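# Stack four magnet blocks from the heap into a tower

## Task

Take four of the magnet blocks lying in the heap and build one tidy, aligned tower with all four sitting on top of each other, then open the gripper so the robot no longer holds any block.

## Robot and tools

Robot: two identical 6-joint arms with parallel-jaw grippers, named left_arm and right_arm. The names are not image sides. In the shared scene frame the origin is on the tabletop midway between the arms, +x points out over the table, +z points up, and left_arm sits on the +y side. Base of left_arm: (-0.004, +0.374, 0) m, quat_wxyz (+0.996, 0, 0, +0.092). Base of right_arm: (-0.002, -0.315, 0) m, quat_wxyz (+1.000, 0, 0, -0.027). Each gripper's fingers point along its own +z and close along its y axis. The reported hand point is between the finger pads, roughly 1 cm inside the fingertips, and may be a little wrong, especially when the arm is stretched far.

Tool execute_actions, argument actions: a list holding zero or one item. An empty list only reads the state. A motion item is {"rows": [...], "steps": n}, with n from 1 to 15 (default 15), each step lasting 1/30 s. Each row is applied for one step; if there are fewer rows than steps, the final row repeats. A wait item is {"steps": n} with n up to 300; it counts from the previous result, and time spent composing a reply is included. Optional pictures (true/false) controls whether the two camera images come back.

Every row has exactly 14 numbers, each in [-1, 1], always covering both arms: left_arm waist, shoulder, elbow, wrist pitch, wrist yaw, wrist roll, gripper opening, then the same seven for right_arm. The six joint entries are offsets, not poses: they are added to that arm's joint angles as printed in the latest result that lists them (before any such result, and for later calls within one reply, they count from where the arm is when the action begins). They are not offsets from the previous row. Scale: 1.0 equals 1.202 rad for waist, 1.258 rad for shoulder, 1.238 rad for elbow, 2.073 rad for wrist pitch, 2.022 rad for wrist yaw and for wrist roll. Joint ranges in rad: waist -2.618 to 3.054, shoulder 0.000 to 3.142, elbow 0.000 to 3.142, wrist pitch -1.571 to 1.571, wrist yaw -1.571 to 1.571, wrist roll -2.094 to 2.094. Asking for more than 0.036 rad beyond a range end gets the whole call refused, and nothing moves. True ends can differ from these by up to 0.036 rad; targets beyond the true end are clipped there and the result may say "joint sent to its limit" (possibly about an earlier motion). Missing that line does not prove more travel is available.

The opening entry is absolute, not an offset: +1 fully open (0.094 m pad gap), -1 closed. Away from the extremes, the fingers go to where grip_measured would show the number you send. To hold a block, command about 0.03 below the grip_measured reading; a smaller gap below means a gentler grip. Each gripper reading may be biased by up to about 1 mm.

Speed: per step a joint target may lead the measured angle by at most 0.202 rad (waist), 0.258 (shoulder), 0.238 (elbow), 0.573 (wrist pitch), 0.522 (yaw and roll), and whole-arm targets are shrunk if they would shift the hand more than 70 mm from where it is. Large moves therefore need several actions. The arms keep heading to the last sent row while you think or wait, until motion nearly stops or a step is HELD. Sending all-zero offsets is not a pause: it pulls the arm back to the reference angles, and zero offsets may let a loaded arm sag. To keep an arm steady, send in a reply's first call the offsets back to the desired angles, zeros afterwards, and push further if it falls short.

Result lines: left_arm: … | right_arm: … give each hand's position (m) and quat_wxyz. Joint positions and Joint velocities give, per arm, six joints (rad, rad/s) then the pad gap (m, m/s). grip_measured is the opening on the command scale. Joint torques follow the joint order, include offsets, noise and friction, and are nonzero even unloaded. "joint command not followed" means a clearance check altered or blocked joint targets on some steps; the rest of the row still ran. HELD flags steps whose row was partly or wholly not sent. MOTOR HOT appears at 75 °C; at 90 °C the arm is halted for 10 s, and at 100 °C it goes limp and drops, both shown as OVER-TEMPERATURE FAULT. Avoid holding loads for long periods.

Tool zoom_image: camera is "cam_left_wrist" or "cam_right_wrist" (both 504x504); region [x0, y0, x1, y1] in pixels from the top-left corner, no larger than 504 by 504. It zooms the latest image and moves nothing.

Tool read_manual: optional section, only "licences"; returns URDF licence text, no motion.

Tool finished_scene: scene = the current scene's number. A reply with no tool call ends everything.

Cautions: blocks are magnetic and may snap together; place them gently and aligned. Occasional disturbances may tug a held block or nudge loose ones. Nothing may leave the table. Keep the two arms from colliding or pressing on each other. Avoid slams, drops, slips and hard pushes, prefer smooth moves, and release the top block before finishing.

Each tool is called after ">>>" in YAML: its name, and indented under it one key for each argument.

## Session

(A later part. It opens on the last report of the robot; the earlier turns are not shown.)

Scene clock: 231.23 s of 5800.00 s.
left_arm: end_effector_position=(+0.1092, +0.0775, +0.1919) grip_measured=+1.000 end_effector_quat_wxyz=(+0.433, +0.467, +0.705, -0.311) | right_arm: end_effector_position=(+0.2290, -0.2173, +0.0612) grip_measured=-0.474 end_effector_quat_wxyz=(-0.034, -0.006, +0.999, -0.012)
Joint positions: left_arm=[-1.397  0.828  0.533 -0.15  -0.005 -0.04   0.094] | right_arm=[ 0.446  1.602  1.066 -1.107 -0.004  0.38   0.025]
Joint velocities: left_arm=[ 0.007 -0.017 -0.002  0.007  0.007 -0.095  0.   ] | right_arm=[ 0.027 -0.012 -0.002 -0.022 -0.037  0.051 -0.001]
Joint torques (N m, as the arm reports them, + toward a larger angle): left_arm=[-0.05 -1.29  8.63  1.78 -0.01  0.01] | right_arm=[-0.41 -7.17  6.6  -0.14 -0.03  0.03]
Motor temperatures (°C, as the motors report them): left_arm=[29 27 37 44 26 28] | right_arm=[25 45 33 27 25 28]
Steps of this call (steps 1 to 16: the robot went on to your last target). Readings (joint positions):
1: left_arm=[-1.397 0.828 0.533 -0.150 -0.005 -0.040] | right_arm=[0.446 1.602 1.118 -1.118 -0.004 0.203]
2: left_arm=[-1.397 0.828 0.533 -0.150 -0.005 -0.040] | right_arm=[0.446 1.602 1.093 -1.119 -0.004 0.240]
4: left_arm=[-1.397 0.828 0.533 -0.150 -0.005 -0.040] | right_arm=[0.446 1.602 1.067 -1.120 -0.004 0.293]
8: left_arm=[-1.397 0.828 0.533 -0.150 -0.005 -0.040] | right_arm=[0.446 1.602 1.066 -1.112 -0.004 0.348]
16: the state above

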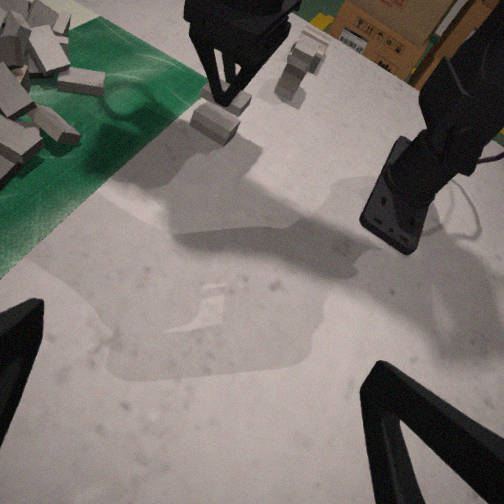

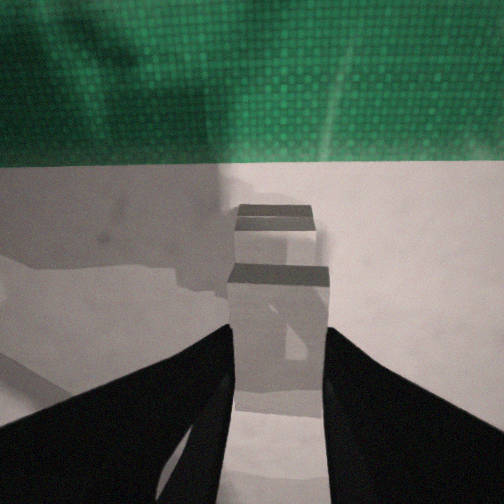

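>>> execute_actions:
  actions:
    - {"rows":[[0,0,0,0,0,0,1,-0.006,0.003,-0.008,0.008,-0.01,-0.006,-0.52],[0,0,0,0,0,0,1,-0.012,0.006,-0.016,0.016,-0.02,-0.012,-0.52],[0,0,0,0,0,0,1,-0.018,0.009,-0.022,0.024,-0.03,-0.018,-0.52],[0,0,0,0,0,0,1,-0.024,0.012,-0.028,0.032,-0.04,-0.027,-0.52],[0,0,0,0,0,0,1,-0.03,0.015,-0.034,0.038,-0.04,-0.027,-0.52],[0,0,0,0,0,0,1,-0.036,0.018,-0.039,0.038,-0.04,-0.027,-0.52],[0,0,0,0,0,0,1,-0.042,0.02,-0.044,0.038,-0.04,-0.027,-0.52]],"steps":15}
  pictures: false

>>> execute_actions:
  actions:
    - {"steps":7}

>>> zoom_image:
  camera: "cam_right_wrist"
  region: [210,190,350,310]

Scene clock: 240.83 s of 5800.00 s.
left_arm: end_effector_position=(+0.1092, +0.0775, +0.1919) grip_measured=+1.000 end_effector_quat_wxyz=(+0.433, +0.467, +0.705, -0.311) | right_arm: end_effector_position=(+0.2286, -0.2154, +0.0473) grip_measured=-0.474 end_effector_quat_wxyz=(-0.048, -0.007, +0.999, +0.023)
Joint positions: left_arm=[-1.397  0.828  0.533 -0.15  -0.005 -0.04   0.094] | right_arm=[ 0.403  1.622  1.026 -1.05  -0.076  0.334  0.025]
Joint velocities: left_arm=[ 0.002  0.002 -0.007  0.007 -0.007  0.051  0.   ] | right_arm=[ 0.017 -0.012  0.007  0.022 -0.022  0.037 -0.001]
Joint torques (N m, as the arm reports them, + toward a larger angle): left_arm=[ 0.01 -1.28  8.59  1.78 -0.02  0.  ] | right_arm=[-0.62 -5.89  5.39 -0.16 -0.12 -0.06]
Motor temperatures (°C, as the motors report them): left_arm=[29 27 37 44 26 28] | right_arm=[25 43 33 27 25 28]
Steps of this call (steps 1 to 15: the robot went on to your last target; steps 16 to 90: nothing new was sent; then 6.10 s passed at rest; steps 91 to 105: all 15 steps of this action). Readings (joint positions):
91: left_arm=[-1.397 0.828 0.533 -0.150 -0.005 -0.040] | right_arm=[0.446 1.602 1.066 -1.107 -0.007 0.384]
92: left_arm=[-1.397 0.828 0.533 -0.150 -0.005 -0.040] | right_arm=[0.445 1.602 1.066 -1.105 -0.012 0.380]
94: left_arm=[-1.397 0.828 0.533 -0.150 -0.005 -0.040] | right_arm=[0.440 1.602 1.063 -1.093 -0.034 0.366]
98: left_arm=[-1.397 0.828 0.533 -0.150 -0.005 -0.040] | right_arm=[0.413 1.611 1.041 -1.060 -0.063 0.345]
105: the state above

Scene clock: 241.07 s of 5800.00 s.
left_arm: end_effector_position=(+0.1092, +0.0775, +0.1919) grip_measured=+1.000 end_effector_quat_wxyz=(+0.433, +0.467, +0.705, -0.311) | right_arm: end_effector_position=(+0.2294, -0.2145, +0.0472) grip_measured=-0.474 end_effector_quat_wxyz=(-0.047, -0.008, +0.999, +0.025)
Joint positions: left_arm=[-1.397  0.828  0.533 -0.15  -0.005 -0.04   0.094] | right_arm=[ 0.403  1.622  1.026 -1.046 -0.079  0.331  0.025]
Joint velocities: left_arm=[ 0.022  0.012  0.012 -0.022 -0.051 -0.022  0.   ] | right_arm=[-0.002  0.002  0.012  0.022 -0.081 -0.022  0.001]
Joint torques (N m, as the arm reports them, + toward a larger angle): left_arm=[ 0.   -1.22  8.62  1.77  0.    0.02] | right_arm=[-0.63 -5.7   5.35 -0.19 -0.11 -0.12]
Motor temperatures (°C, as the motors report them): left_arm=[29 27 37 44 26 28] | right_arm=[25 43 33 27 25 28]
Steps of this call (steps 1 to 7: the robot went on to your last target). Readings (joint positions):
1: left_arm=[-1.397 0.828 0.533 -0.150 -0.005 -0.040] | right_arm=[0.403 1.622 1.026 -1.049 -0.076 0.333]
2: left_arm=[-1.397 0.828 0.533 -0.150 -0.005 -0.040] | right_arm=[0.403 1.622 1.026 -1.048 -0.077 0.333]
4: left_arm=[-1.397 0.828 0.533 -0.150 -0.005 -0.040] | right_arm=[0.403 1.622 1.026 -1.047 -0.078 0.332]
7: the state above

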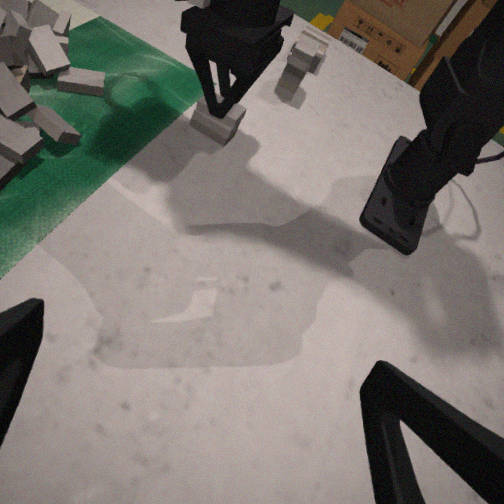

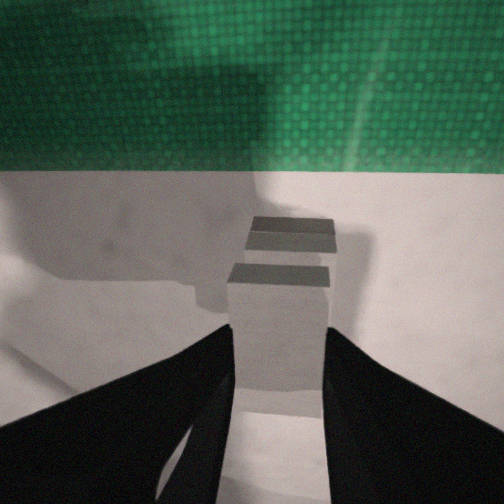

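Region (210, 190, 350, 310) of cam_right_wrist's 504x504 image, scaled by 3.600, with more detail than that image has; it fills the top 432 rows of this view, and the rest is white.

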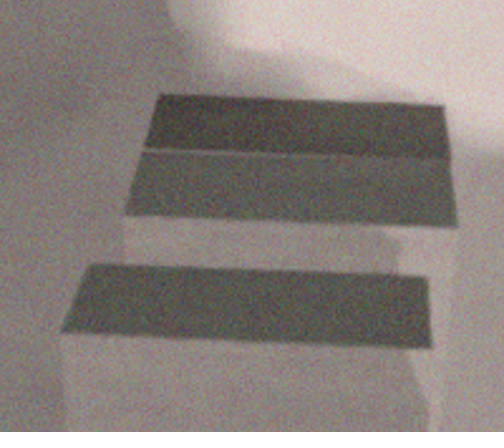

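>>> execute_actions:
  actions:
    - {"rows":[[0,0,0,0,0,0,1,-0.008,0,0,0.0125,0,-0.01,-0.52],[0,0,0,0,0,0,1,-0.013,0,0,0.0125,0,-0.01,-0.52],[0,0,0,0,0,0,1,-0.017,0,0,0.0125,0,-0.01,-0.52]],"steps":15}

>>> zoom_image:
  camera: "cam_right_wrist"
  region: [210,190,350,310]

Scene clock: 248.63 s of 5800.00 s.
left_arm: end_effector_position=(+0.1092, +0.0775, +0.1919) grip_measured=+1.000 end_effector_quat_wxyz=(+0.433, +0.467, +0.705, -0.311) | right_arm: end_effector_position=(+0.2325, -0.2161, +0.0471) grip_measured=-0.474 end_effector_quat_wxyz=(-0.042, -0.009, +0.999, +0.028)
Joint positions: left_arm=[-1.397  0.828  0.533 -0.15  -0.005 -0.04   0.094] | right_arm=[ 0.392  1.622  1.026 -1.037 -0.08   0.318  0.025]
Joint velocities: left_arm=[-0.017 -0.007  0.022 -0.037 -0.007  0.022  0.   ] | right_arm=[-0.007 -0.002 -0.007 -0.007  0.037  0.007 -0.001]
Joint torques (N m, as the arm reports them, + toward a larger angle): left_arm=[-0.01 -1.27  8.62  1.76 -0.01  0.  ] | right_arm=[-0.78 -6.12  6.58 -0.13 -0.05 -0.09]
Motor temperatures (°C, as the motors report them): left_arm=[29 27 37 44 26 28] | right_arm=[25 42 32 27 25 28]
Steps of this call (steps 1 to 15: the robot went on to your last target; steps 16 to 90: nothing new was sent; then 4.07 s passed at rest; steps 91 to 105: all 15 steps of this action). Readings (joint positions):
91: left_arm=[-1.397 0.828 0.533 -0.150 -0.005 -0.040] | right_arm=[0.403 1.622 1.026 -1.044 -0.079 0.329]
92: left_arm=[-1.397 0.828 0.533 -0.150 -0.005 -0.040] | right_arm=[0.402 1.622 1.026 -1.043 -0.079 0.326]
94: left_arm=[-1.397 0.828 0.533 -0.150 -0.005 -0.040] | right_arm=[0.398 1.622 1.026 -1.040 -0.080 0.323]
98: left_arm=[-1.397 0.828 0.533 -0.150 -0.005 -0.040] | right_arm=[0.392 1.622 1.026 -1.038 -0.080 0.320]
105: the state above

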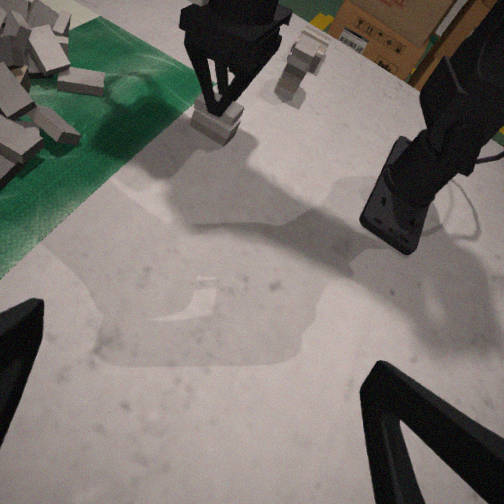

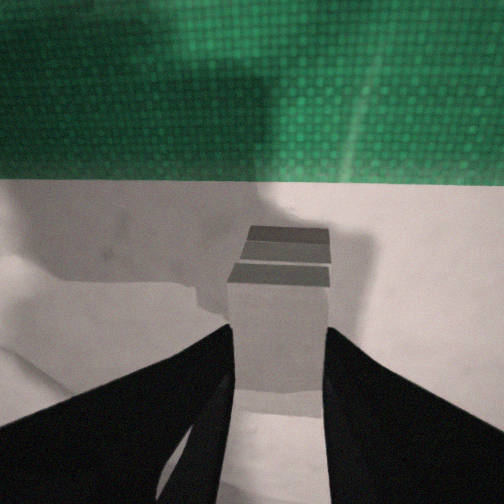

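Region (210, 190, 350, 310) of cam_right_wrist's 504x504 image, scaled by 3.600, with more detail than that image has; it fills the top 432 rows of this view, and the rest is white.

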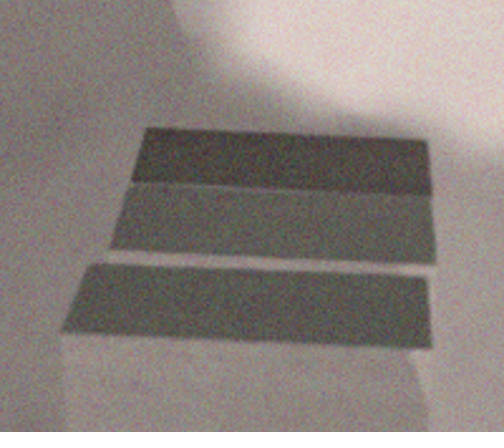

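>>> execute_actions:
  actions:
    - {"rows":[[0,0,0,0,0,0,1,0,0.005,0,0.008,0,0,-0.52],[0,0,0,0,0,0,1,0,0.009,0,0.008,0,0,-0.52],[0,0,0,0,0,0,1,0,0.013,0,0.008,0,0,-0.52],[0,0,0,0,0,0,1,0,0.016,0,0.008,0,0,-0.52],[0,0,0,0,0,0,1,0,0.019,0,0.008,0,0,-0.52],[0,0,0,0,0,0,1,0,0.022,0,0.008,0,0,-0.52],[0,0,0,0,0,0,1,0,0.025,0,0.008,0,0,-0.52]],"steps":14}

>>> zoom_image:
  camera: "cam_right_wrist"
  region: [210,190,350,310]

Scene clock: 258.50 s of 5800.00 s.
left_arm: end_effector_position=(+0.1092, +0.0775, +0.1919) grip_measured=+1.000 end_effector_quat_wxyz=(+0.433, +0.467, +0.705, -0.311) | right_arm: end_effector_position=(+0.2315, -0.2164, +0.0428) grip_measured=-0.474 end_effector_quat_wxyz=(-0.050, -0.009, +0.998, +0.025)
Joint positions: left_arm=[-1.397  0.828  0.533 -0.15  -0.005 -0.04   0.094] | right_arm=[ 0.392  1.64   1.026 -1.036 -0.08   0.317  0.025]
Joint velocities: left_arm=[-0.012  0.007 -0.007  0.051  0.051 -0.022  0.   ] | right_arm=[-0.002 -0.002 -0.002  0.051 -0.022 -0.022 -0.   ]
Joint torques (N m, as the arm reports them, + toward a larger angle): left_arm=[-0.16 -1.32  8.59  1.8   0.01  0.  ] | right_arm=[-0.07 -5.04  6.51 -0.21 -0.06 -0.01]
Motor temperatures (°C, as the motors report them): left_arm=[29 27 37 44 26 28] | right_arm=[25 41 32 27 25 28]
Steps of this call (steps 1 to 15: the robot went on to your last target; steps 16 to 90: nothing new was sent; then 6.40 s passed at rest; steps 91 to 104: all 14 steps of this action). Readings (joint positions):
91: left_arm=[-1.397 0.828 0.533 -0.150 -0.005 -0.040] | right_arm=[0.392 1.622 1.026 -1.036 -0.080 0.317]
92: left_arm=[-1.397 0.828 0.533 -0.150 -0.005 -0.040] | right_arm=[0.392 1.622 1.026 -1.036 -0.080 0.317]
94: left_arm=[-1.397 0.828 0.533 -0.150 -0.005 -0.040] | right_arm=[0.392 1.624 1.026 -1.036 -0.080 0.317]
98: left_arm=[-1.397 0.828 0.533 -0.150 -0.005 -0.040] | right_arm=[0.392 1.640 1.026 -1.036 -0.080 0.317]
104: the state above

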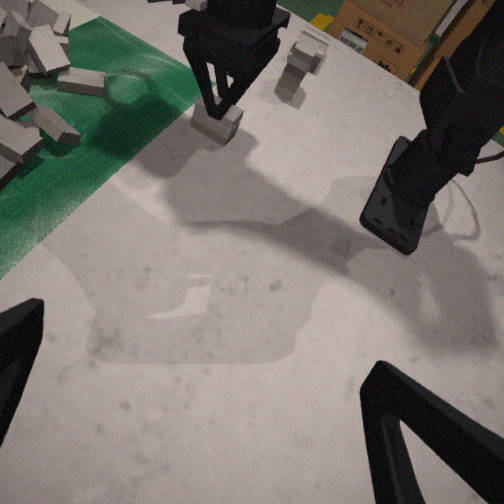

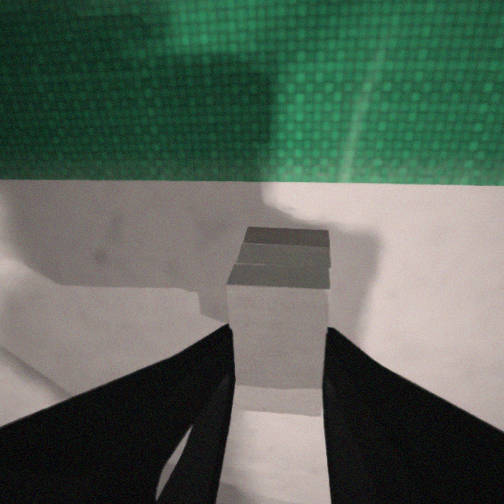

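Region (210, 190, 350, 310) of cam_right_wrist's 504x504 image, scaled by 3.600, with more detail than that image has; it fills the top 432 rows of this view, and the rest is white.

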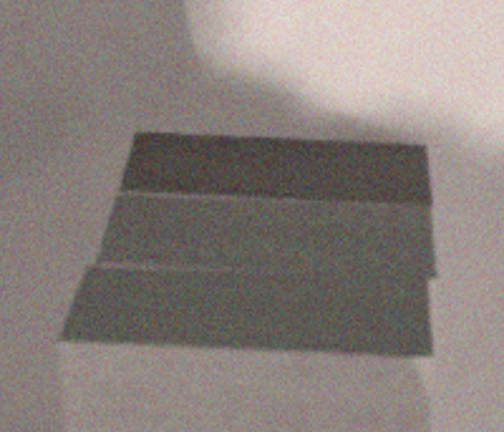

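>>> execute_actions:
  actions:
    - {"rows":[[0,0,0,0,0,0,1,0,0,0,0,0,0,-0.45],[0,0,0,0,0,0,1,0,0,0,0,0,0,-0.38],[0,0,0,0,0,0,1,0,0,0,0,0,0,-0.28],[0,0,0,0,0,0,1,0,0,0,0,0,0,-0.18],[0,0,0,0,0,0,1,0,-0.01,0.015,0,0,0,-0.1],[0,0,0,0,0,0,1,0,-0.018,0.03,-0.015,0,0,-0.1],[0,0,0,0,0,0,1,0,-0.024,0.045,-0.03,0,0,-0.1],[0,0,0,0,0,0,1,0,-0.03,0.06,-0.045,0,0,-0.1],[0,0,0,0,0,0,1,0,-0.036,0.075,-0.06,0,0,-0.1],[0,0,0,0,0,0,1,0,-0.042,0.09,-0.075,0,0,-0.1],[0,0,0,0,0,0,1,0,-0.048,0.105,-0.09,0,0,-0.1],[0,0,0,0,0,0,1,0,-0.054,0.12,-0.103,0,0,-0.1],[0,0,0,0,0,0,1,0,-0.06,0.132,-0.103,0,0,-0.1],[0,0,0,0,0,0,1,0,-0.065,0.143,-0.103,0,0,-0.1]],"steps":15}
  pictures: false

>>> execute_actions:
  actions:
    - {"steps":5}

>>> execute_actions:
  actions:
    - {"rows":[[0,0,0,0,0,0,1,0,0,0.045,-0.01,0,-0.015,-0.1],[0,0,0,0,0,0,1,0,0.02,0.08,-0.015,0.01,-0.03,-0.1],[0,0,0,0,0,0,1,0.005,0.045,0.115,-0.02,0.02,-0.045,-0.1],[0,0,0,0,0,0,1,0.01,0.07,0.15,-0.025,0.03,-0.06,-0.1],[0,0,0,0,0,0,1,0.015,0.095,0.185,-0.03,0.04,-0.08,-0.1],[0,0,0,0,0,0,1,0.02,0.12,0.22,-0.035,0.04,-0.1,-0.1],[0,0,0,0,0,0,1,0.025,0.15,0.255,-0.04,0.04,-0.12,-0.1],[0,0,0,0,0,0,1,0.032,0.18,0.29,-0.04,0.04,-0.14,-0.1],[0,0,0,0,0,0,1,0.032,0.21,0.325,-0.04,0.04,-0.16,-0.1],[0,0,0,0,0,0,1,0.032,0.24,0.36,-0.04,0.04,-0.16,-0.1],[0,0,0,0,0,0,1,0.032,0.27,0.395,-0.04,0.04,-0.16,-0.1],[0,0,0,0,0,0,1,0.032,0.295,0.425,-0.04,0.04,-0.16,-0.1],[0,0,0,0,0,0,1,0.032,0.32,0.45,-0.04,0.04,-0.16,-0.1],[0,0,0,0,0,0,1,0.032,0.34,0.47,-0.04,0.04,-0.16,-0.1],[0,0,0,0,0,0,1,0.032,0.35,0.484,-0.04,0.04,-0.16,-0.1]],"steps":15}
  pictures: false

>>> execute_actions:
  actions:
    - {"steps":14}

Scene clock: 269.07 s of 5800.00 s.
left_arm: end_effector_position=(+0.1092, +0.0775, +0.1919) grip_measured=+1.000 end_effector_quat_wxyz=(+0.433, +0.467, +0.705, -0.311) | right_arm: end_effector_position=(+0.2395, -0.2135, +0.0891) grip_measured=-0.102 end_effector_quat_wxyz=(-0.031, -0.010, +0.999, +0.032)
Joint positions: left_arm=[-1.397  0.828  0.533 -0.15  -0.005 -0.04   0.094] | right_arm=[ 0.392  1.584  1.161 -1.185 -0.08   0.317  0.042]
Joint velocities: left_arm=[-0.017 -0.002 -0.012 -0.022 -0.037  0.037  0.   ] | right_arm=[ 0.022 -0.276  0.398 -0.227 -0.022  0.022  0.   ]
Joint torques (N m, as the arm reports them, + toward a larger angle): left_arm=[-0.08 -1.36  8.64  1.79 -0.01  0.  ] | right_arm=[-0.02 -6.74  8.45 -0.51 -0.05 -0.01]
Motor temperatures (°C, as the motors report them): left_arm=[29 27 37 44 26 28] | right_arm=[25 40 33 27 25 28]
Steps of this call (steps 1 to 15: the robot went on to your last target; steps 16 to 90: nothing new was sent; then 7.07 s passed at rest; steps 91 to 105: all 15 steps of this action). Readings (joint positions):
91: left_arm=[-1.397 0.828 0.533 -0.150 -0.005 -0.040] | right_arm=[0.392 1.640 1.026 -1.036 -0.080 0.317]
92: left_arm=[-1.397 0.828 0.533 -0.150 -0.005 -0.040] | right_arm=[0.392 1.640 1.026 -1.036 -0.080 0.317]
94: left_arm=[-1.397 0.828 0.533 -0.150 -0.005 -0.040] | right_arm=[0.392 1.640 1.026 -1.036 -0.080 0.317]
98: left_arm=[-1.397 0.828 0.533 -0.150 -0.005 -0.040] | right_arm=[0.392 1.640 1.038 -1.060 -0.080 0.317]
105: the state above

Scene clock: 269.23 s of 5800.00 s.
left_arm: end_effector_position=(+0.1092, +0.0775, +0.1919) grip_measured=+1.000 end_effector_quat_wxyz=(+0.433, +0.467, +0.705, -0.311) | right_arm: end_effector_position=(+0.2391, -0.2137, +0.0984) grip_measured=-0.102 end_effector_quat_wxyz=(-0.026, -0.011, +0.999, +0.033)
Joint positions: left_arm=[-1.397  0.828  0.533 -0.15  -0.005 -0.04   0.094] | right_arm=[ 0.392  1.567  1.182 -1.213 -0.08   0.317  0.042]
Joint velocities: left_arm=[-0.007  0.002  0.007  0.066 -0.022  0.081  0.   ] | right_arm=[-0.012 -0.017 -0.017 -0.095  0.037  0.022  0.   ]
Joint torques (N m, as the arm reports them, + toward a larger angle): left_arm=[-0.05 -1.38  8.61  1.76  0.01  0.04] | right_arm=[-0.01 -6.71  8.82 -0.35 -0.05 -0.02]
Motor temperatures (°C, as the motors report them): left_arm=[29 27 37 44 26 28] | right_arm=[25 40 33 27 25 28]
Steps of this call (steps 1 to 5: the robot went on to your last target). Readings (joint positions):
1: left_arm=[-1.397 0.828 0.533 -0.150 -0.005 -0.040] | right_arm=[0.392 1.575 1.172 -1.192 -0.080 0.317]
2: left_arm=[-1.397 0.828 0.533 -0.150 -0.005 -0.040] | right_arm=[0.392 1.570 1.179 -1.198 -0.080 0.317]
4: left_arm=[-1.397 0.828 0.533 -0.150 -0.005 -0.040] | right_arm=[0.392 1.567 1.182 -1.208 -0.080 0.317]
5: the state above

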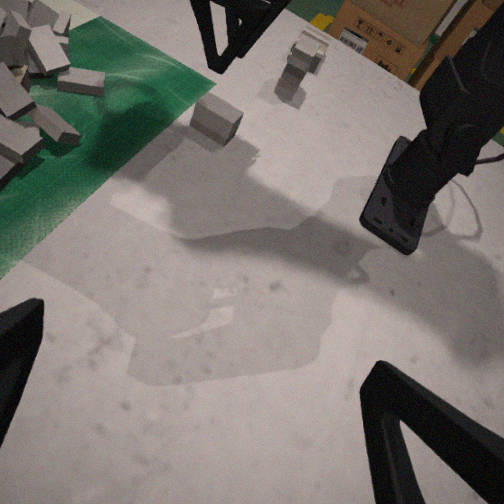

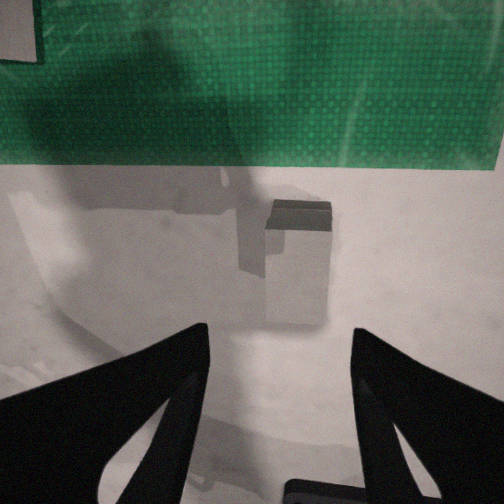

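Scene clock: 269.73 s of 5800.00 s.
left_arm: end_effector_position=(+0.1092, +0.0775, +0.1919) grip_measured=+1.000 end_effector_quat_wxyz=(+0.433, +0.467, +0.705, -0.311) | right_arm: end_effector_position=(+0.3553, -0.1725, +0.1121) grip_measured=-0.102 end_effector_quat_wxyz=(+0.022, -0.167, +0.986, +0.011)
Joint positions: left_arm=[-1.397  0.828  0.533 -0.15  -0.005 -0.04   0.094] | right_arm=[ 0.424  1.965  1.717 -1.276 -0.013  0.035  0.042]
Joint velocities: left_arm=[-0.017 -0.017 -0.022 -0.081 -0.007 -0.066  0.   ] | right_arm=[-0.002  0.784  0.642 -0.037  0.037 -0.212 -0.001]
Joint torques (N m, as the arm reports them, + toward a larger angle): left_arm=[-0.09 -1.38  8.57  1.8   0.02 -0.01] | right_arm=[  0.44 -10.44   9.03  -0.33   0.01  -0.1 ]
Motor temperatures (°C, as the motors report them): left_arm=[29 27 37 44 26 28] | right_arm=[25 40 33 27 25 28]
Steps of this call (steps 1 to 15: all 15 steps of this action). Readings (joint positions):
1: left_arm=[-1.397 0.828 0.533 -0.150 -0.005 -0.040] | right_arm=[0.392 1.567 1.184 -1.218 -0.080 0.313]
2: left_arm=[-1.397 0.828 0.533 -0.150 -0.005 -0.040] | right_arm=[0.392 1.571 1.196 -1.228 -0.078 0.304]
4: left_arm=[-1.397 0.828 0.533 -0.150 -0.005 -0.040] | right_arm=[0.392 1.600 1.259 -1.252 -0.065 0.274]
8: left_arm=[-1.397 0.828 0.533 -0.150 -0.005 -0.040] | right_arm=[0.404 1.717 1.446 -1.269 -0.028 0.169]
15: the state above

Scene clock: 270.20 s of 5800.00 s.
left_arm: end_effector_position=(+0.1092, +0.0775, +0.1919) grip_measured=+1.000 end_effector_quat_wxyz=(+0.433, +0.467, +0.705, -0.311) | right_arm: end_effector_position=(+0.3613, -0.1714, +0.1023) grip_measured=-0.102 end_effector_quat_wxyz=(+0.011, -0.184, +0.983, +0.005)
Joint positions: left_arm=[-1.397  0.828  0.533 -0.15  -0.005 -0.04   0.094] | right_arm=[ 0.424  2.014  1.747 -1.281 -0.006  0.001  0.042]
Joint velocities: left_arm=[-0.002 -0.002 -0.022 -0.022 -0.022  0.051  0.   ] | right_arm=[ 0.007  0.002 -0.012  0.007 -0.007 -0.007 -0.002]
Joint torques (N m, as the arm reports them, + toward a larger angle): left_arm=[-0.08 -1.33  8.66  1.78 -0.04  0.01] | right_arm=[  0.54 -10.8   10.04  -0.27  -0.03  -0.06]
Motor temperatures (°C, as the motors report them): left_arm=[29 27 37 44 26 28] | right_arm=[25 40 33 27 25 28]
Steps of this call (steps 1 to 14: the robot went on to your last target). Readings (joint positions):
1: left_arm=[-1.397 0.828 0.533 -0.150 -0.005 -0.040] | right_arm=[0.424 1.988 1.733 -1.274 -0.011 0.027]
2: left_arm=[-1.397 0.828 0.533 -0.150 -0.005 -0.040] | right_arm=[0.424 2.002 1.740 -1.274 -0.010 0.022]
4: left_arm=[-1.397 0.828 0.533 -0.150 -0.005 -0.040] | right_arm=[0.424 2.013 1.741 -1.276 -0.008 0.013]
8: left_arm=[-1.397 0.828 0.533 -0.150 -0.005 -0.040] | right_arm=[0.424 2.014 1.744 -1.280 -0.007 0.005]
14: the state above

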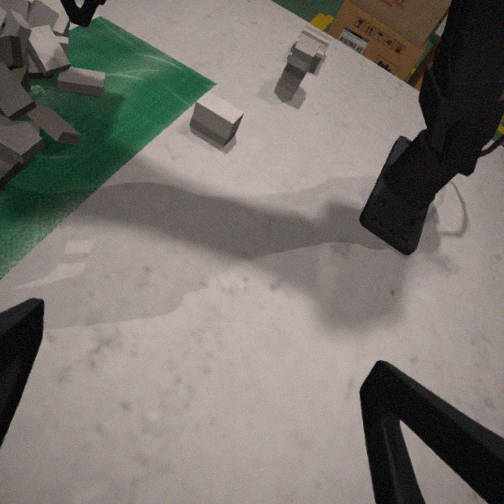

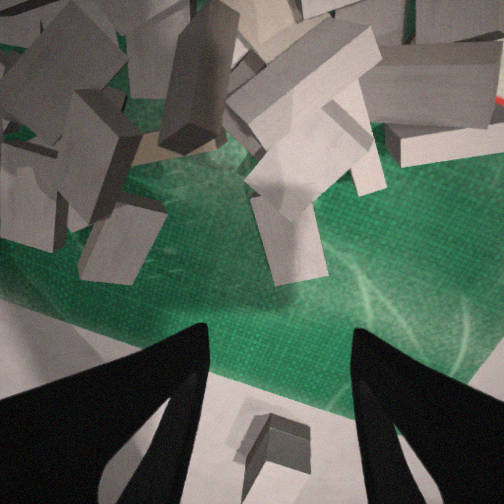

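>>> execute_actions:
  actions:
    - {"rows":[[0,0,0,0,0,0,1,-0.005,0.002,-0.012,0.01,0,-0.02,-0.15],[0,0,0,0,0,0,1,-0.01,0.004,-0.026,0.02,0,-0.04,-0.2],[0,0,0,0,0,0,1,-0.015,0.006,-0.04,0.03,0,-0.06,-0.25],[0,0,0,0,0,0,1,-0.02,0.008,-0.054,0.04,0,-0.08,-0.3],[0,0,0,0,0,0,1,-0.02,0.01,-0.068,0.05,0,-0.1,-0.3],[0,0,0,0,0,0,1,-0.02,0.013,-0.082,0.06,0,-0.119,-0.3],[0,0,0,0,0,0,1,-0.02,0.016,-0.096,0.07,0,-0.119,-0.3],[0,0,0,0,0,0,1,-0.02,0.019,-0.11,0.08,0,-0.119,-0.3],[0,0,0,0,0,0,1,-0.02,0.021,-0.124,0.09,0,-0.119,-0.3],[0,0,0,0,0,0,1,-0.02,0.023,-0.138,0.095,0,-0.119,-0.3],[0,0,0,0,0,0,1,-0.02,0.025,-0.149,0.095,0,-0.119,-0.3]],"steps":15}
  pictures: false

>>> execute_actions:
  actions:
    - {"steps":9}

Scene clock: 276.90 s of 5800.00 s.
left_arm: end_effector_position=(+0.1092, +0.0775, +0.1919) grip_measured=+1.000 end_effector_quat_wxyz=(+0.433, +0.467, +0.705, -0.311) | right_arm: end_effector_position=(+0.3527, -0.1815, +0.0475) grip_measured=-0.298 end_effector_quat_wxyz=(-0.014, -0.282, +0.959, +0.002)
Joint positions: left_arm=[-1.397  0.828  0.533 -0.15  -0.005 -0.04   0.094] | right_arm=[ 0.408  2.046  1.576 -1.128 -0.006 -0.218  0.033]
Joint velocities: left_arm=[ 0.002 -0.007  0.002 -0.037 -0.051 -0.022  0.   ] | right_arm=[-0.007  0.066 -0.071  0.081  0.066 -0.081 -0.   ]
Joint torques (N m, as the arm reports them, + toward a larger angle): left_arm=[-0.02 -1.29  8.61  1.77 -0.02  0.01] | right_arm=[ -0.69 -10.69   6.02   0.03  -0.05  -0.1 ]
Motor temperatures (°C, as the motors report them): left_arm=[29 27 37 44 26 28] | right_arm=[25 42 34 27 25 28]
Steps of this call (steps 1 to 30: the robot went on to your last target; steps 31 to 90: nothing new was sent; then 3.20 s passed at rest; steps 91 to 105: all 15 steps of this action). Readings (joint positions):
91: left_arm=[-1.397 0.828 0.533 -0.150 -0.005 -0.040] | right_arm=[0.424 2.014 1.747 -1.281 -0.006 -0.006]
92: left_arm=[-1.397 0.828 0.533 -0.150 -0.005 -0.040] | right_arm=[0.424 2.014 1.746 -1.278 -0.006 -0.018]
94: left_arm=[-1.397 0.828 0.533 -0.150 -0.005 -0.040] | right_arm=[0.422 2.014 1.732 -1.258 -0.006 -0.059]
98: left_arm=[-1.397 0.828 0.533 -0.150 -0.005 -0.040] | right_arm=[0.411 2.016 1.664 -1.199 -0.006 -0.157]
105: the state above

Scene clock: 277.20 s of 5800.00 s.
left_arm: end_effector_position=(+0.1092, +0.0775, +0.1919) grip_measured=+1.000 end_effector_quat_wxyz=(+0.433, +0.467, +0.705, -0.311) | right_arm: end_effector_position=(+0.3576, -0.1797, +0.0467) grip_measured=-0.298 end_effector_quat_wxyz=(-0.004, -0.289, +0.957, +0.003)
Joint positions: left_arm=[-1.397  0.828  0.533 -0.15  -0.005 -0.04   0.094] | right_arm=[ 0.408  2.047  1.575 -1.105 -0.006 -0.232  0.033]
Joint velocities: left_arm=[-0.002 -0.012  0.007  0.007 -0.007 -0.007  0.   ] | right_arm=[ 0.017  0.002 -0.007 -0.007  0.022  0.007  0.   ]
Joint torques (N m, as the arm reports them, + toward a larger angle): left_arm=[-0.06 -1.32  8.61  1.78  0.01  0.03] | right_arm=[ -0.58 -10.54   5.91  -0.01  -0.04  -0.1 ]
Motor temperatures (°C, as the motors report them): left_arm=[29 27 37 44 26 28] | right_arm=[25 42 34 27 25 28]
Steps of this call (steps 1 to 9: the robot went on to your last target). Readings (joint positions):
1: left_arm=[-1.397 0.828 0.533 -0.150 -0.005 -0.040] | right_arm=[0.408 2.047 1.575 -1.125 -0.006 -0.222]
2: left_arm=[-1.397 0.828 0.533 -0.150 -0.005 -0.040] | right_arm=[0.408 2.047 1.575 -1.121 -0.006 -0.224]
4: left_arm=[-1.397 0.828 0.533 -0.150 -0.005 -0.040] | right_arm=[0.408 2.047 1.575 -1.113 -0.006 -0.228]
8: left_arm=[-1.397 0.828 0.533 -0.150 -0.005 -0.040] | right_arm=[0.408 2.047 1.575 -1.106 -0.006 -0.232]
9: the state above

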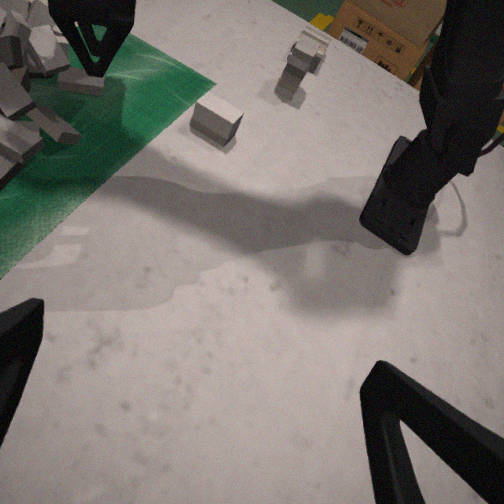

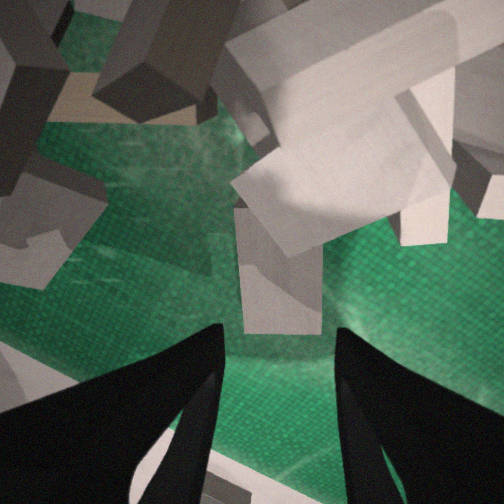

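>>> execute_actions:
  actions:
    - {"rows":[[0,0,0,0,0,0,1,0,0.003,-0.008,0.012,0,-0.015,-0.3],[0,0,0,0,0,0,1,0,0.006,-0.016,0.024,0,-0.03,-0.3],[0,0,0,0,0,0,1,0,0.01,-0.023,0.036,0,-0.03,-0.3],[0,0,0,0,0,0,1,0,0.014,-0.03,0.048,0,-0.03,-0.3],[0,0,0,0,0,0,1,0,0.017,-0.036,0.048,0,-0.03,-0.3],[0,0,0,0,0,0,1,0,0.02,-0.042,0.048,0,-0.03,-0.3],[0,0,0,0,0,0,1,0,0.023,-0.047,0.048,0,-0.03,-0.3],[0,0,0,0,0,0,1,0,0.026,-0.051,0.048,0,-0.03,-0.3]],"steps":15}

Scene clock: 281.10 s of 5800.00 s.
left_arm: end_effector_position=(+0.1092, +0.0775, +0.1919) grip_measured=+1.000 end_effector_quat_wxyz=(+0.433, +0.467, +0.705, -0.311) | right_arm: end_effector_position=(+0.3585, -0.1794, +0.0243) grip_measured=-0.298 end_effector_quat_wxyz=(-0.005, -0.314, +0.949, +0.003)
Joint positions: left_arm=[-1.397  0.828  0.533 -0.15  -0.005 -0.04   0.094] | right_arm=[ 0.408  2.077  1.528 -1.031 -0.006 -0.285  0.033]
Joint velocities: left_arm=[ 0.007 -0.012 -0.007 -0.037  0.051 -0.066  0.   ] | right_arm=[-0.002  0.007 -0.012  0.022  0.022  0.022  0.001]
Joint torques (N m, as the arm reports them, + toward a larger angle): left_arm=[-0.02 -1.23  8.6   1.76  0.01  0.01] | right_arm=[ -0.03 -10.22   5.56   0.    -0.01  -0.08]
Motor temperatures (°C, as the motors report them): left_arm=[29 27 37 44 26 28] | right_arm=[25 43 33 27 25 28]
Steps of this call (steps 1 to 30: the robot went on to your last target; steps 31 to 90: nothing new was sent; then 0.40 s passed at rest; steps 91 to 105: all 15 steps of this action). Readings (joint positions):
91: left_arm=[-1.397 0.828 0.533 -0.150 -0.005 -0.040] | right_arm=[0.408 2.047 1.575 -1.102 -0.006 -0.238]
92: left_arm=[-1.397 0.828 0.533 -0.150 -0.005 -0.040] | right_arm=[0.408 2.047 1.575 -1.100 -0.006 -0.247]
94: left_arm=[-1.397 0.828 0.533 -0.150 -0.005 -0.040] | right_arm=[0.408 2.047 1.572 -1.080 -0.006 -0.261]
98: left_arm=[-1.397 0.828 0.533 -0.150 -0.005 -0.040] | right_arm=[0.408 2.055 1.549 -1.041 -0.006 -0.277]
105: the state above

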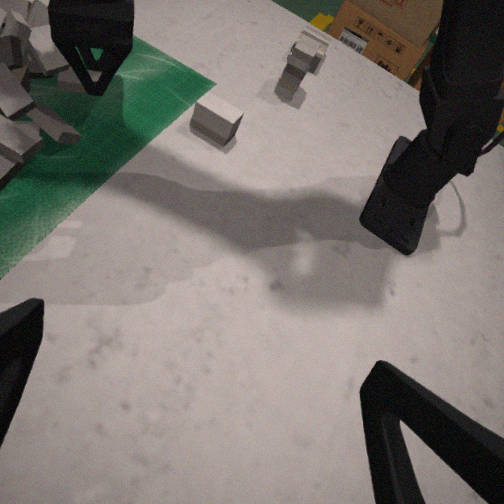

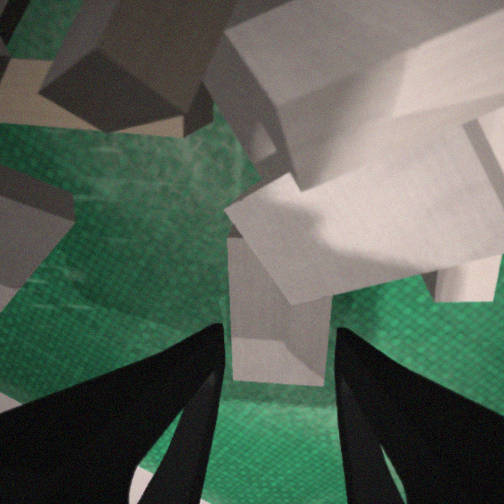

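>>> execute_actions:
  actions:
    - {"rows":[[0,0,0,0,0,0,1,0,0,0,0,0,0,-0.35],[0,0,0,0,0,0,1,0,0,0,0,0,0,-0.4],[0,0,0,0,0,0,1,0,0,0,0,0,0,-0.44],[0,0,0,0,0,0,1,0,0,0,0,0,0,-0.47],[0,0,0,0,0,0,1,0,0,0,0,0,0,-0.5],[0,0,0,0,0,0,1,0,0,0,0,0,0,-0.52]],"steps":10}
  pictures: false

>>> execute_actions:
  actions:
    - {"rows":[[0,0,0,0,0,0,1,0,-0.016,-0.008,0,0,0,-0.52],[0,0,0,0,0,0,1,0,-0.023,-0.016,0.005,0,0,-0.52],[0,0,0,0,0,0,1,-0.004,-0.03,-0.025,0.01,0,0,-0.52],[0,0,0,0,0,0,1,-0.008,-0.036,-0.034,0.012,0,0,-0.52],[0,0,0,0,0,0,1,-0.01,-0.042,-0.043,0.014,0,0,-0.52],[0,0,0,0,0,0,1,-0.012,-0.048,-0.052,0.016,0,0,-0.52],[0,0,0,0,0,0,1,-0.014,-0.054,-0.061,0.018,0,0,-0.52],[0,0,0,0,0,0,1,-0.016,-0.06,-0.07,0.02,0,0,-0.52],[0,0,0,0,0,0,1,-0.018,-0.066,-0.079,0.022,0,0,-0.52],[0,0,0,0,0,0,1,-0.02,-0.072,-0.088,0.024,0,0,-0.52],[0,0,0,0,0,0,1,-0.022,-0.078,-0.097,0.026,0,0,-0.52],[0,0,0,0,0,0,1,-0.022,-0.084,-0.106,0.028,0,0,-0.52],[0,0,0,0,0,0,1,-0.022,-0.09,-0.114,0.03,0,0,-0.52],[0,0,0,0,0,0,1,-0.022,-0.095,-0.121,0.03,0,0,-0.52]],"steps":15}
  pictures: false

>>> execute_actions:
  actions:
    - {"steps":6}

Scene clock: 288.33 s of 5800.00 s.
left_arm: end_effector_position=(+0.1092, +0.0775, +0.1919) grip_measured=+1.000 end_effector_quat_wxyz=(+0.433, +0.467, +0.705, -0.311) | right_arm: end_effector_position=(+0.3601, -0.1788, +0.0243) grip_measured=-0.473 end_effector_quat_wxyz=(-0.002, -0.315, +0.949, +0.003)
Joint positions: left_arm=[-1.397  0.828  0.533 -0.15  -0.005 -0.04   0.094] | right_arm=[ 0.408  2.077  1.528 -1.025 -0.006 -0.287  0.025]
Joint velocities: left_arm=[-0.007  0.007 -0.007 -0.066  0.022  0.007  0.   ] | right_arm=[-0.027  0.002 -0.012 -0.007 -0.095 -0.11  -0.001]
Joint torques (N m, as the arm reports them, + toward a larger angle): left_arm=[ 0.01 -1.29  8.64  1.77 -0.01 -0.03] | right_arm=[ -0.04 -10.57   6.81  -0.25  -0.02   0.01]
Motor temperatures (°C, as the motors report them): left_arm=[29 27 37 44 26 28] | right_arm=[25 43 33 27 25 28]
Steps of this call (steps 1 to 15: the robot went on to your last target; steps 16 to 90: nothing new was sent; then 3.90 s passed at rest; steps 91 to 100: all 10 steps of this action). Readings (joint positions):
91: left_arm=[-1.397 0.828 0.533 -0.150 -0.005 -0.040] | right_arm=[0.408 2.077 1.528 -1.025 -0.006 -0.287]
92: left_arm=[-1.397 0.828 0.533 -0.150 -0.005 -0.040] | right_arm=[0.408 2.077 1.528 -1.025 -0.006 -0.287]
94: left_arm=[-1.397 0.828 0.533 -0.150 -0.005 -0.040] | right_arm=[0.408 2.077 1.528 -1.025 -0.006 -0.287]
98: left_arm=[-1.397 0.828 0.533 -0.150 -0.005 -0.040] | right_arm=[0.408 2.077 1.528 -1.025 -0.006 -0.287]
100: the state above

Scene clock: 288.83 s of 5800.00 s.
left_arm: end_effector_position=(+0.1092, +0.0775, +0.1919) grip_measured=+1.000 end_effector_quat_wxyz=(+0.433, +0.467, +0.705, -0.311) | right_arm: end_effector_position=(+0.3387, -0.1937, +0.0259) grip_measured=-0.473 end_effector_quat_wxyz=(-0.004, -0.307, +0.952, +0.003)
Joint positions: left_arm=[-1.397  0.828  0.533 -0.15  -0.005 -0.04   0.094] | right_arm=[ 0.389  1.989  1.403 -0.993 -0.006 -0.287  0.025]
Joint velocities: left_arm=[-0.007 -0.012  0.007  0.007 -0.007  0.007  0.   ] | right_arm=[-0.022 -0.154 -0.188  0.037 -0.037  0.007 -0.   ]
Joint torques (N m, as the arm reports them, + toward a larger angle): left_arm=[-0.05 -1.3   8.61  1.77 -0.01  0.  ] | right_arm=[ -0.46 -11.63   5.64   0.07  -0.02  -0.02]
Motor temperatures (°C, as the motors report them): left_arm=[29 27 37 44 26 28] | right_arm=[25 43 33 27 25 28]
Steps of this call (steps 1 to 15: all 15 steps of this action). Readings (joint positions):
1: left_arm=[-1.397 0.828 0.533 -0.150 -0.005 -0.040] | right_arm=[0.408 2.077 1.528 -1.025 -0.006 -0.287]
2: left_arm=[-1.397 0.828 0.533 -0.150 -0.005 -0.040] | right_arm=[0.408 2.077 1.528 -1.025 -0.006 -0.287]
4: left_arm=[-1.397 0.828 0.533 -0.150 -0.005 -0.040] | right_arm=[0.408 2.071 1.520 -1.019 -0.006 -0.287]
8: left_arm=[-1.397 0.828 0.533 -0.150 -0.005 -0.040] | right_arm=[0.406 2.040 1.477 -1.010 -0.006 -0.287]
15: the state above

Scene clock: 289.03 s of 5800.00 s.
left_arm: end_effector_position=(+0.1092, +0.0775, +0.1919) grip_measured=+1.000 end_effector_quat_wxyz=(+0.433, +0.467, +0.705, -0.311) | right_arm: end_effector_position=(+0.3381, -0.1943, +0.0268) grip_measured=-0.473 end_effector_quat_wxyz=(-0.002, -0.306, +0.952, +0.003)
Joint positions: left_arm=[-1.397  0.828  0.533 -0.15  -0.005 -0.04   0.094] | right_arm=[ 0.388  1.981  1.396 -0.99  -0.006 -0.287  0.025]
Joint velocities: left_arm=[ 0.002  0.002  0.002 -0.022 -0.007  0.037  0.   ] | right_arm=[ 0.002 -0.007 -0.007 -0.051 -0.037  0.051 -0.001]
Joint torques (N m, as the arm reports them, + toward a larger angle): left_arm=[-0.17 -1.28  8.65  1.78 -0.03  0.03] | right_arm=[ -0.62 -11.56   5.32   0.05  -0.02  -0.01]
Motor temperatures (°C, as the motors report them): left_arm=[29 27 37 44 26 28] | right_arm=[25 44 33 27 25 28]
Steps of this call (steps 1 to 6: the robot went on to your last target). Readings (joint positions):
1: left_arm=[-1.397 0.828 0.533 -0.150 -0.005 -0.040] | right_arm=[0.388 1.985 1.398 -0.993 -0.006 -0.287]
2: left_arm=[-1.397 0.828 0.533 -0.150 -0.005 -0.040] | right_arm=[0.388 1.983 1.396 -0.993 -0.006 -0.287]
4: left_arm=[-1.397 0.828 0.533 -0.150 -0.005 -0.040] | right_arm=[0.388 1.981 1.396 -0.990 -0.006 -0.287]
6: the state above

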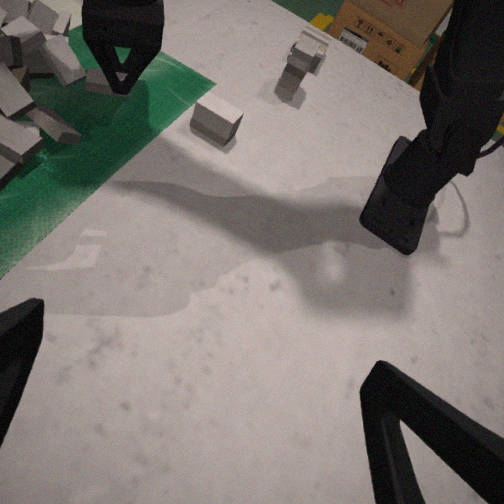

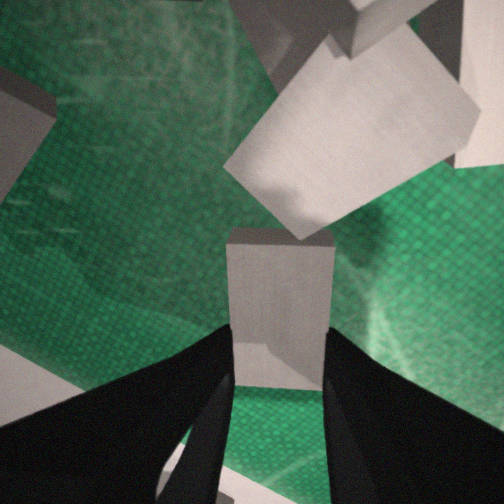

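>>> execute_actions:
  actions:
    - {"rows":[[0,0,0,0,0,0,1,0,-0.015,0,-0.02,0,0,-0.52],[0,0,0,0,0,0,1,0,-0.03,0,-0.035,0,0,-0.52],[0,0,0,0,0,0,1,0,-0.05,-0.01,-0.051,0,0,-0.52],[0,0,0,0,0,0,1,0,-0.08,-0.02,-0.051,0,0.02,-0.52],[0,0,0,0,0,0,1,0,-0.11,-0.035,-0.051,0,0.05,-0.52],[0,0,0,0,0,0,1,0.005,-0.145,-0.05,-0.051,0,0.09,-0.52],[0,0,0,0,0,0,1,0.013,-0.18,-0.07,-0.051,0,0.13,-0.52],[0,0,0,0,0,0,1,0.021,-0.215,-0.095,-0.051,0,0.17,-0.52],[0,0,0,0,0,0,1,0.029,-0.25,-0.125,-0.051,0,0.21,-0.52],[0,0,0,0,0,0,1,0.037,-0.285,-0.16,-0.051,0,0.25,-0.52],[0,0,0,0,0,0,1,0.045,-0.32,-0.195,-0.051,0,0.29,-0.52],[0,0,0,0,0,0,1,0.053,-0.35,-0.23,-0.051,0,0.32,-0.52],[0,0,0,0,0,0,1,0.06,-0.375,-0.265,-0.051,0,0.345,-0.52],[0,0,0,0,0,0,1,0.066,-0.39,-0.3,-0.051,0,0.345,-0.52],[0,0,0,0,0,0,1,0.066,-0.4,-0.325,-0.051,0,0.345,-0.52]],"steps":15}
  pictures: false

>>> execute_actions:
  actions:
    - {"steps":16}

>>> zoom_image:
  camera: "cam_right_wrist"
  region: [210,150,350,270]

Scene clock: 296.73 s of 5800.00 s.
left_arm: end_effector_position=(+0.1092, +0.0775, +0.1919) grip_measured=+1.000 end_effector_quat_wxyz=(+0.433, +0.467, +0.705, -0.311) | right_arm: end_effector_position=(+0.2492, -0.2060, +0.0921) grip_measured=-0.473 end_effector_quat_wxyz=(+0.045, -0.079, +0.996, +0.018)
Joint positions: left_arm=[-1.397  0.828  0.533 -0.15  -0.005 -0.04   0.094] | right_arm=[ 0.454  1.502  1.092 -1.064 -0.006  0.243  0.025]
Joint velocities: left_arm=[ 0.007  0.007  0.002 -0.022  0.007  0.037  0.   ] | right_arm=[ 0.217 -0.652 -1.145 -0.11  -0.11   1.15  -0.001]
Joint torques (N m, as the arm reports them, + toward a larger angle): left_arm=[-0.13 -1.34  8.6   1.77  0.    0.  ] | right_arm=[ 0.05 -3.94  4.97 -0.11  0.02  0.04]
Motor temperatures (°C, as the motors report them): left_arm=[29 27 37 44 26 28] | right_arm=[25 45 32 27 25 28]
Steps of this call (steps 1 to 15: the robot went on to your last target; steps 16 to 90: nothing new was sent; then 4.20 s passed at rest; steps 91 to 105: all 15 steps of this action). Readings (joint positions):
91: left_arm=[-1.397 0.828 0.533 -0.150 -0.005 -0.040] | right_arm=[0.388 1.981 1.396 -0.992 -0.006 -0.287]
92: left_arm=[-1.397 0.828 0.533 -0.150 -0.005 -0.040] | right_arm=[0.388 1.980 1.396 -0.999 -0.006 -0.287]
94: left_arm=[-1.397 0.828 0.533 -0.150 -0.005 -0.040] | right_arm=[0.388 1.963 1.392 -1.022 -0.006 -0.282]
98: left_arm=[-1.397 0.828 0.533 -0.150 -0.005 -0.040] | right_arm=[0.391 1.823 1.329 -1.048 -0.005 -0.151]
105: the state above

Scene clock: 297.27 s of 5800.00 s.
left_arm: end_effector_position=(+0.1092, +0.0775, +0.1919) grip_measured=+1.000 end_effector_quat_wxyz=(+0.433, +0.467, +0.705, -0.311) | right_arm: end_effector_position=(+0.2137, -0.2186, +0.0711) grip_measured=-0.473 end_effector_quat_wxyz=(-0.011, -0.005, +1.000, -0.000)
Joint positions: left_arm=[-1.397  0.828  0.533 -0.15  -0.005 -0.04   0.094] | right_arm=[ 0.462  1.485  0.996 -1.101 -0.008  0.4    0.025]
Joint velocities: left_arm=[ 0.007  0.002  0.002 -0.081  0.037  0.037  0.   ] | right_arm=[-0.012 -0.012  0.002 -0.007  0.037  0.095 -0.001]
Joint torques (N m, as the arm reports them, + toward a larger angle): left_arm=[-0.07 -1.31  8.54  1.78  0.01  0.01] | right_arm=[ 0.42 -5.58  6.83 -0.17  0.   -0.01]
Motor temperatures (°C, as the motors report them): left_arm=[29 27 37 44 26 28] | right_arm=[25 45 32 27 25 28]
Steps of this call (steps 1 to 16: the robot went on to your last target). Readings (joint positions):
1: left_arm=[-1.397 0.828 0.533 -0.150 -0.005 -0.040] | right_arm=[0.460 1.487 1.058 -1.073 -0.007 0.275]
2: left_arm=[-1.397 0.828 0.533 -0.150 -0.005 -0.040] | right_arm=[0.462 1.484 1.032 -1.084 -0.008 0.301]
4: left_arm=[-1.397 0.828 0.533 -0.150 -0.005 -0.040] | right_arm=[0.462 1.485 1.001 -1.096 -0.008 0.339]
8: left_arm=[-1.397 0.828 0.533 -0.150 -0.005 -0.040] | right_arm=[0.462 1.485 0.996 -1.101 -0.008 0.378]
16: the state above

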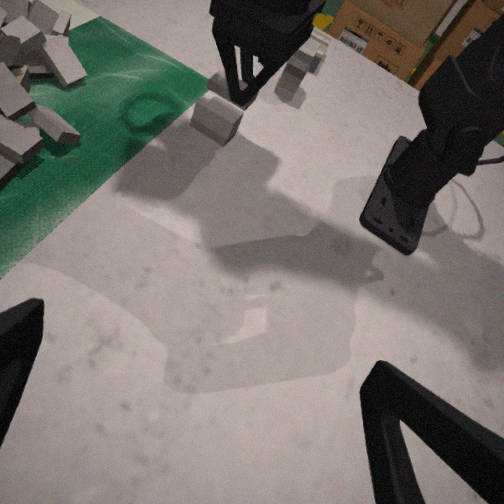

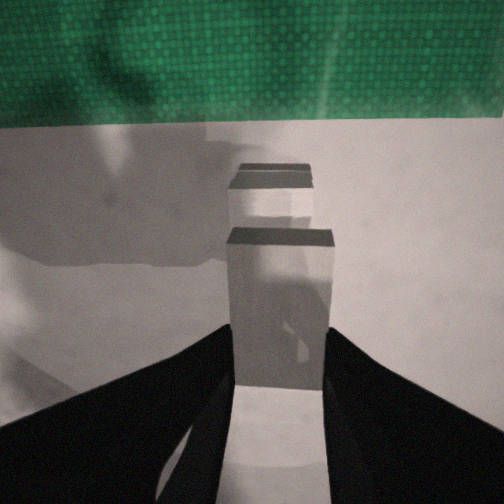

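Region (210, 150, 350, 270) of cam_right_wrist's 504x504 image, scaled by 3.600, with more detail than that image has; it fills the top 432 rows of this view, and the rest is white.

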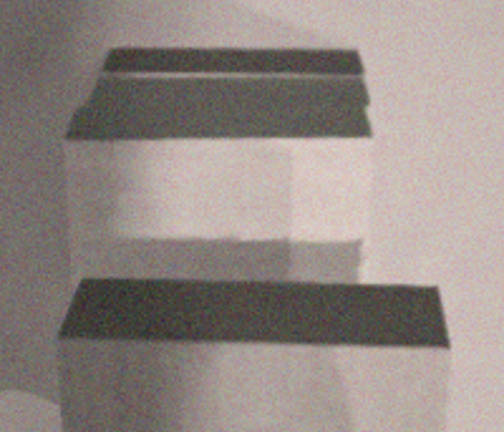

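>>> execute_actions:
  actions:
    - {"rows":[[0,0,0,0,0,0,1,-0.006,0.004,-0.008,0.01,-0.008,-0.006,-0.52],[0,0,0,0,0,0,1,-0.012,0.008,-0.015,0.02,-0.015,-0.011,-0.52],[0,0,0,0,0,0,1,-0.018,0.012,-0.021,0.03,-0.015,-0.011,-0.52],[0,0,0,0,0,0,1,-0.018,0.016,-0.027,0.042,-0.015,-0.011,-0.52],[0,0,0,0,0,0,1,-0.018,0.02,-0.033,0.042,-0.015,-0.011,-0.52],[0,0,0,0,0,0,1,-0.018,0.025,-0.038,0.042,-0.015,-0.011,-0.52]],"steps":15}
  pictures: false

>>> execute_actions:
  actions:
    - {"steps":6}

>>> zoom_image:
  camera: "cam_right_wrist"
  region: [210,150,350,270]

Scene clock: 303.10 s of 5800.00 s.
left_arm: end_effector_position=(+0.1092, +0.0775, +0.1919) grip_measured=+1.000 end_effector_quat_wxyz=(+0.433, +0.467, +0.705, -0.311) | right_arm: end_effector_position=(+0.2168, -0.2153, +0.0571) grip_measured=-0.473 end_effector_quat_wxyz=(-0.014, -0.007, +1.000, +0.013)
Joint positions: left_arm=[-1.397  0.828  0.533 -0.15  -0.005 -0.04   0.094] | right_arm=[ 0.451  1.512  0.963 -1.037 -0.034  0.384  0.025]
Joint velocities: left_arm=[ 0.002 -0.007 -0.007 -0.022  0.007 -0.051  0.   ] | right_arm=[-0.017  0.007  0.002  0.022 -0.037 -0.007 -0.   ]
Joint torques (N m, as the arm reports them, + toward a larger angle): left_arm=[-0.06 -1.3   8.54  1.78  0.02 -0.02] | right_arm=[-0.82 -4.72  5.61  0.   -0.09 -0.05]
Motor temperatures (°C, as the motors report them): left_arm=[29 27 37 45 26 28] | right_arm=[25 43 32 27 25 28]
Steps of this call (steps 1 to 15: the robot went on to your last target; steps 16 to 90: nothing new was sent; then 2.33 s passed at rest; steps 91 to 105: all 15 steps of this action). Readings (joint positions):
91: left_arm=[-1.397 0.828 0.533 -0.150 -0.005 -0.040] | right_arm=[0.462 1.485 0.996 -1.101 -0.010 0.403]
92: left_arm=[-1.397 0.828 0.533 -0.150 -0.005 -0.040] | right_arm=[0.462 1.485 0.996 -1.099 -0.014 0.399]
94: left_arm=[-1.397 0.828 0.533 -0.150 -0.005 -0.040] | right_arm=[0.458 1.486 0.993 -1.083 -0.024 0.393]
98: left_arm=[-1.397 0.828 0.533 -0.150 -0.005 -0.040] | right_arm=[0.451 1.503 0.973 -1.047 -0.030 0.388]
105: the state above

Scene clock: 303.30 s of 5800.00 s.
left_arm: end_effector_position=(+0.1092, +0.0775, +0.1919) grip_measured=+1.000 end_effector_quat_wxyz=(+0.433, +0.467, +0.705, -0.311) | right_arm: end_effector_position=(+0.2176, -0.2148, +0.0571) grip_measured=-0.473 end_effector_quat_wxyz=(-0.012, -0.007, +1.000, +0.014)
Joint positions: left_arm=[-1.397  0.828  0.533 -0.15  -0.005 -0.04   0.094] | right_arm=[ 0.451  1.512  0.963 -1.033 -0.035  0.384  0.025]
Joint velocities: left_arm=[ 0.007 -0.002 -0.007 -0.022  0.007  0.022  0.   ] | right_arm=[-0.002  0.002 -0.022 -0.051 -0.022  0.095 -0.   ]
Joint torques (N m, as the arm reports them, + toward a larger angle): left_arm=[-0.02 -1.32  8.61  1.78  0.    0.01] | right_arm=[-0.82 -4.85  5.62 -0.02 -0.05 -0.09]
Motor temperatures (°C, as the motors report them): left_arm=[29 27 37 45 26 28] | right_arm=[25 43 32 27 25 28]
Steps of this call (steps 1 to 6: the robot went on to your last target). Readings (joint positions):
1: left_arm=[-1.397 0.828 0.533 -0.150 -0.005 -0.040] | right_arm=[0.451 1.512 0.963 -1.036 -0.034 0.384]
2: left_arm=[-1.397 0.828 0.533 -0.150 -0.005 -0.040] | right_arm=[0.451 1.512 0.963 -1.035 -0.035 0.384]
4: left_arm=[-1.397 0.828 0.533 -0.150 -0.005 -0.040] | right_arm=[0.451 1.512 0.963 -1.034 -0.035 0.384]
6: the state above

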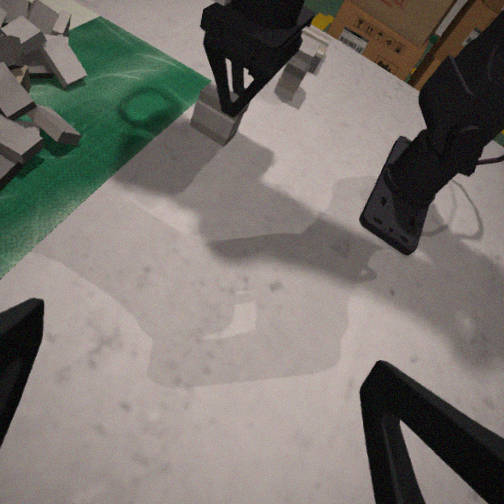

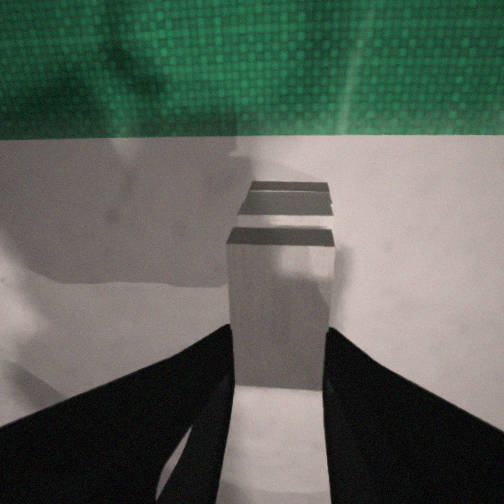

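Region (210, 150, 350, 270) of cam_right_wrist's 504x504 image, scaled by 3.600, with more detail than that image has; it fills the top 432 rows of this view, and the rest is white.

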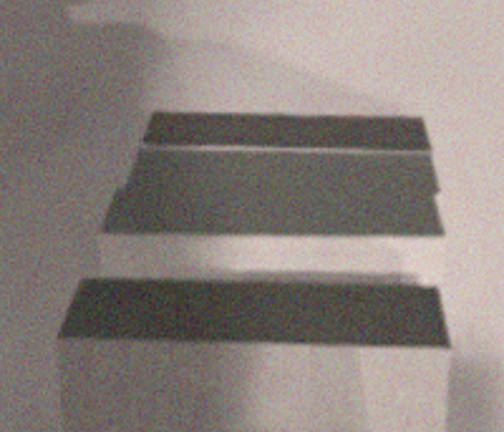

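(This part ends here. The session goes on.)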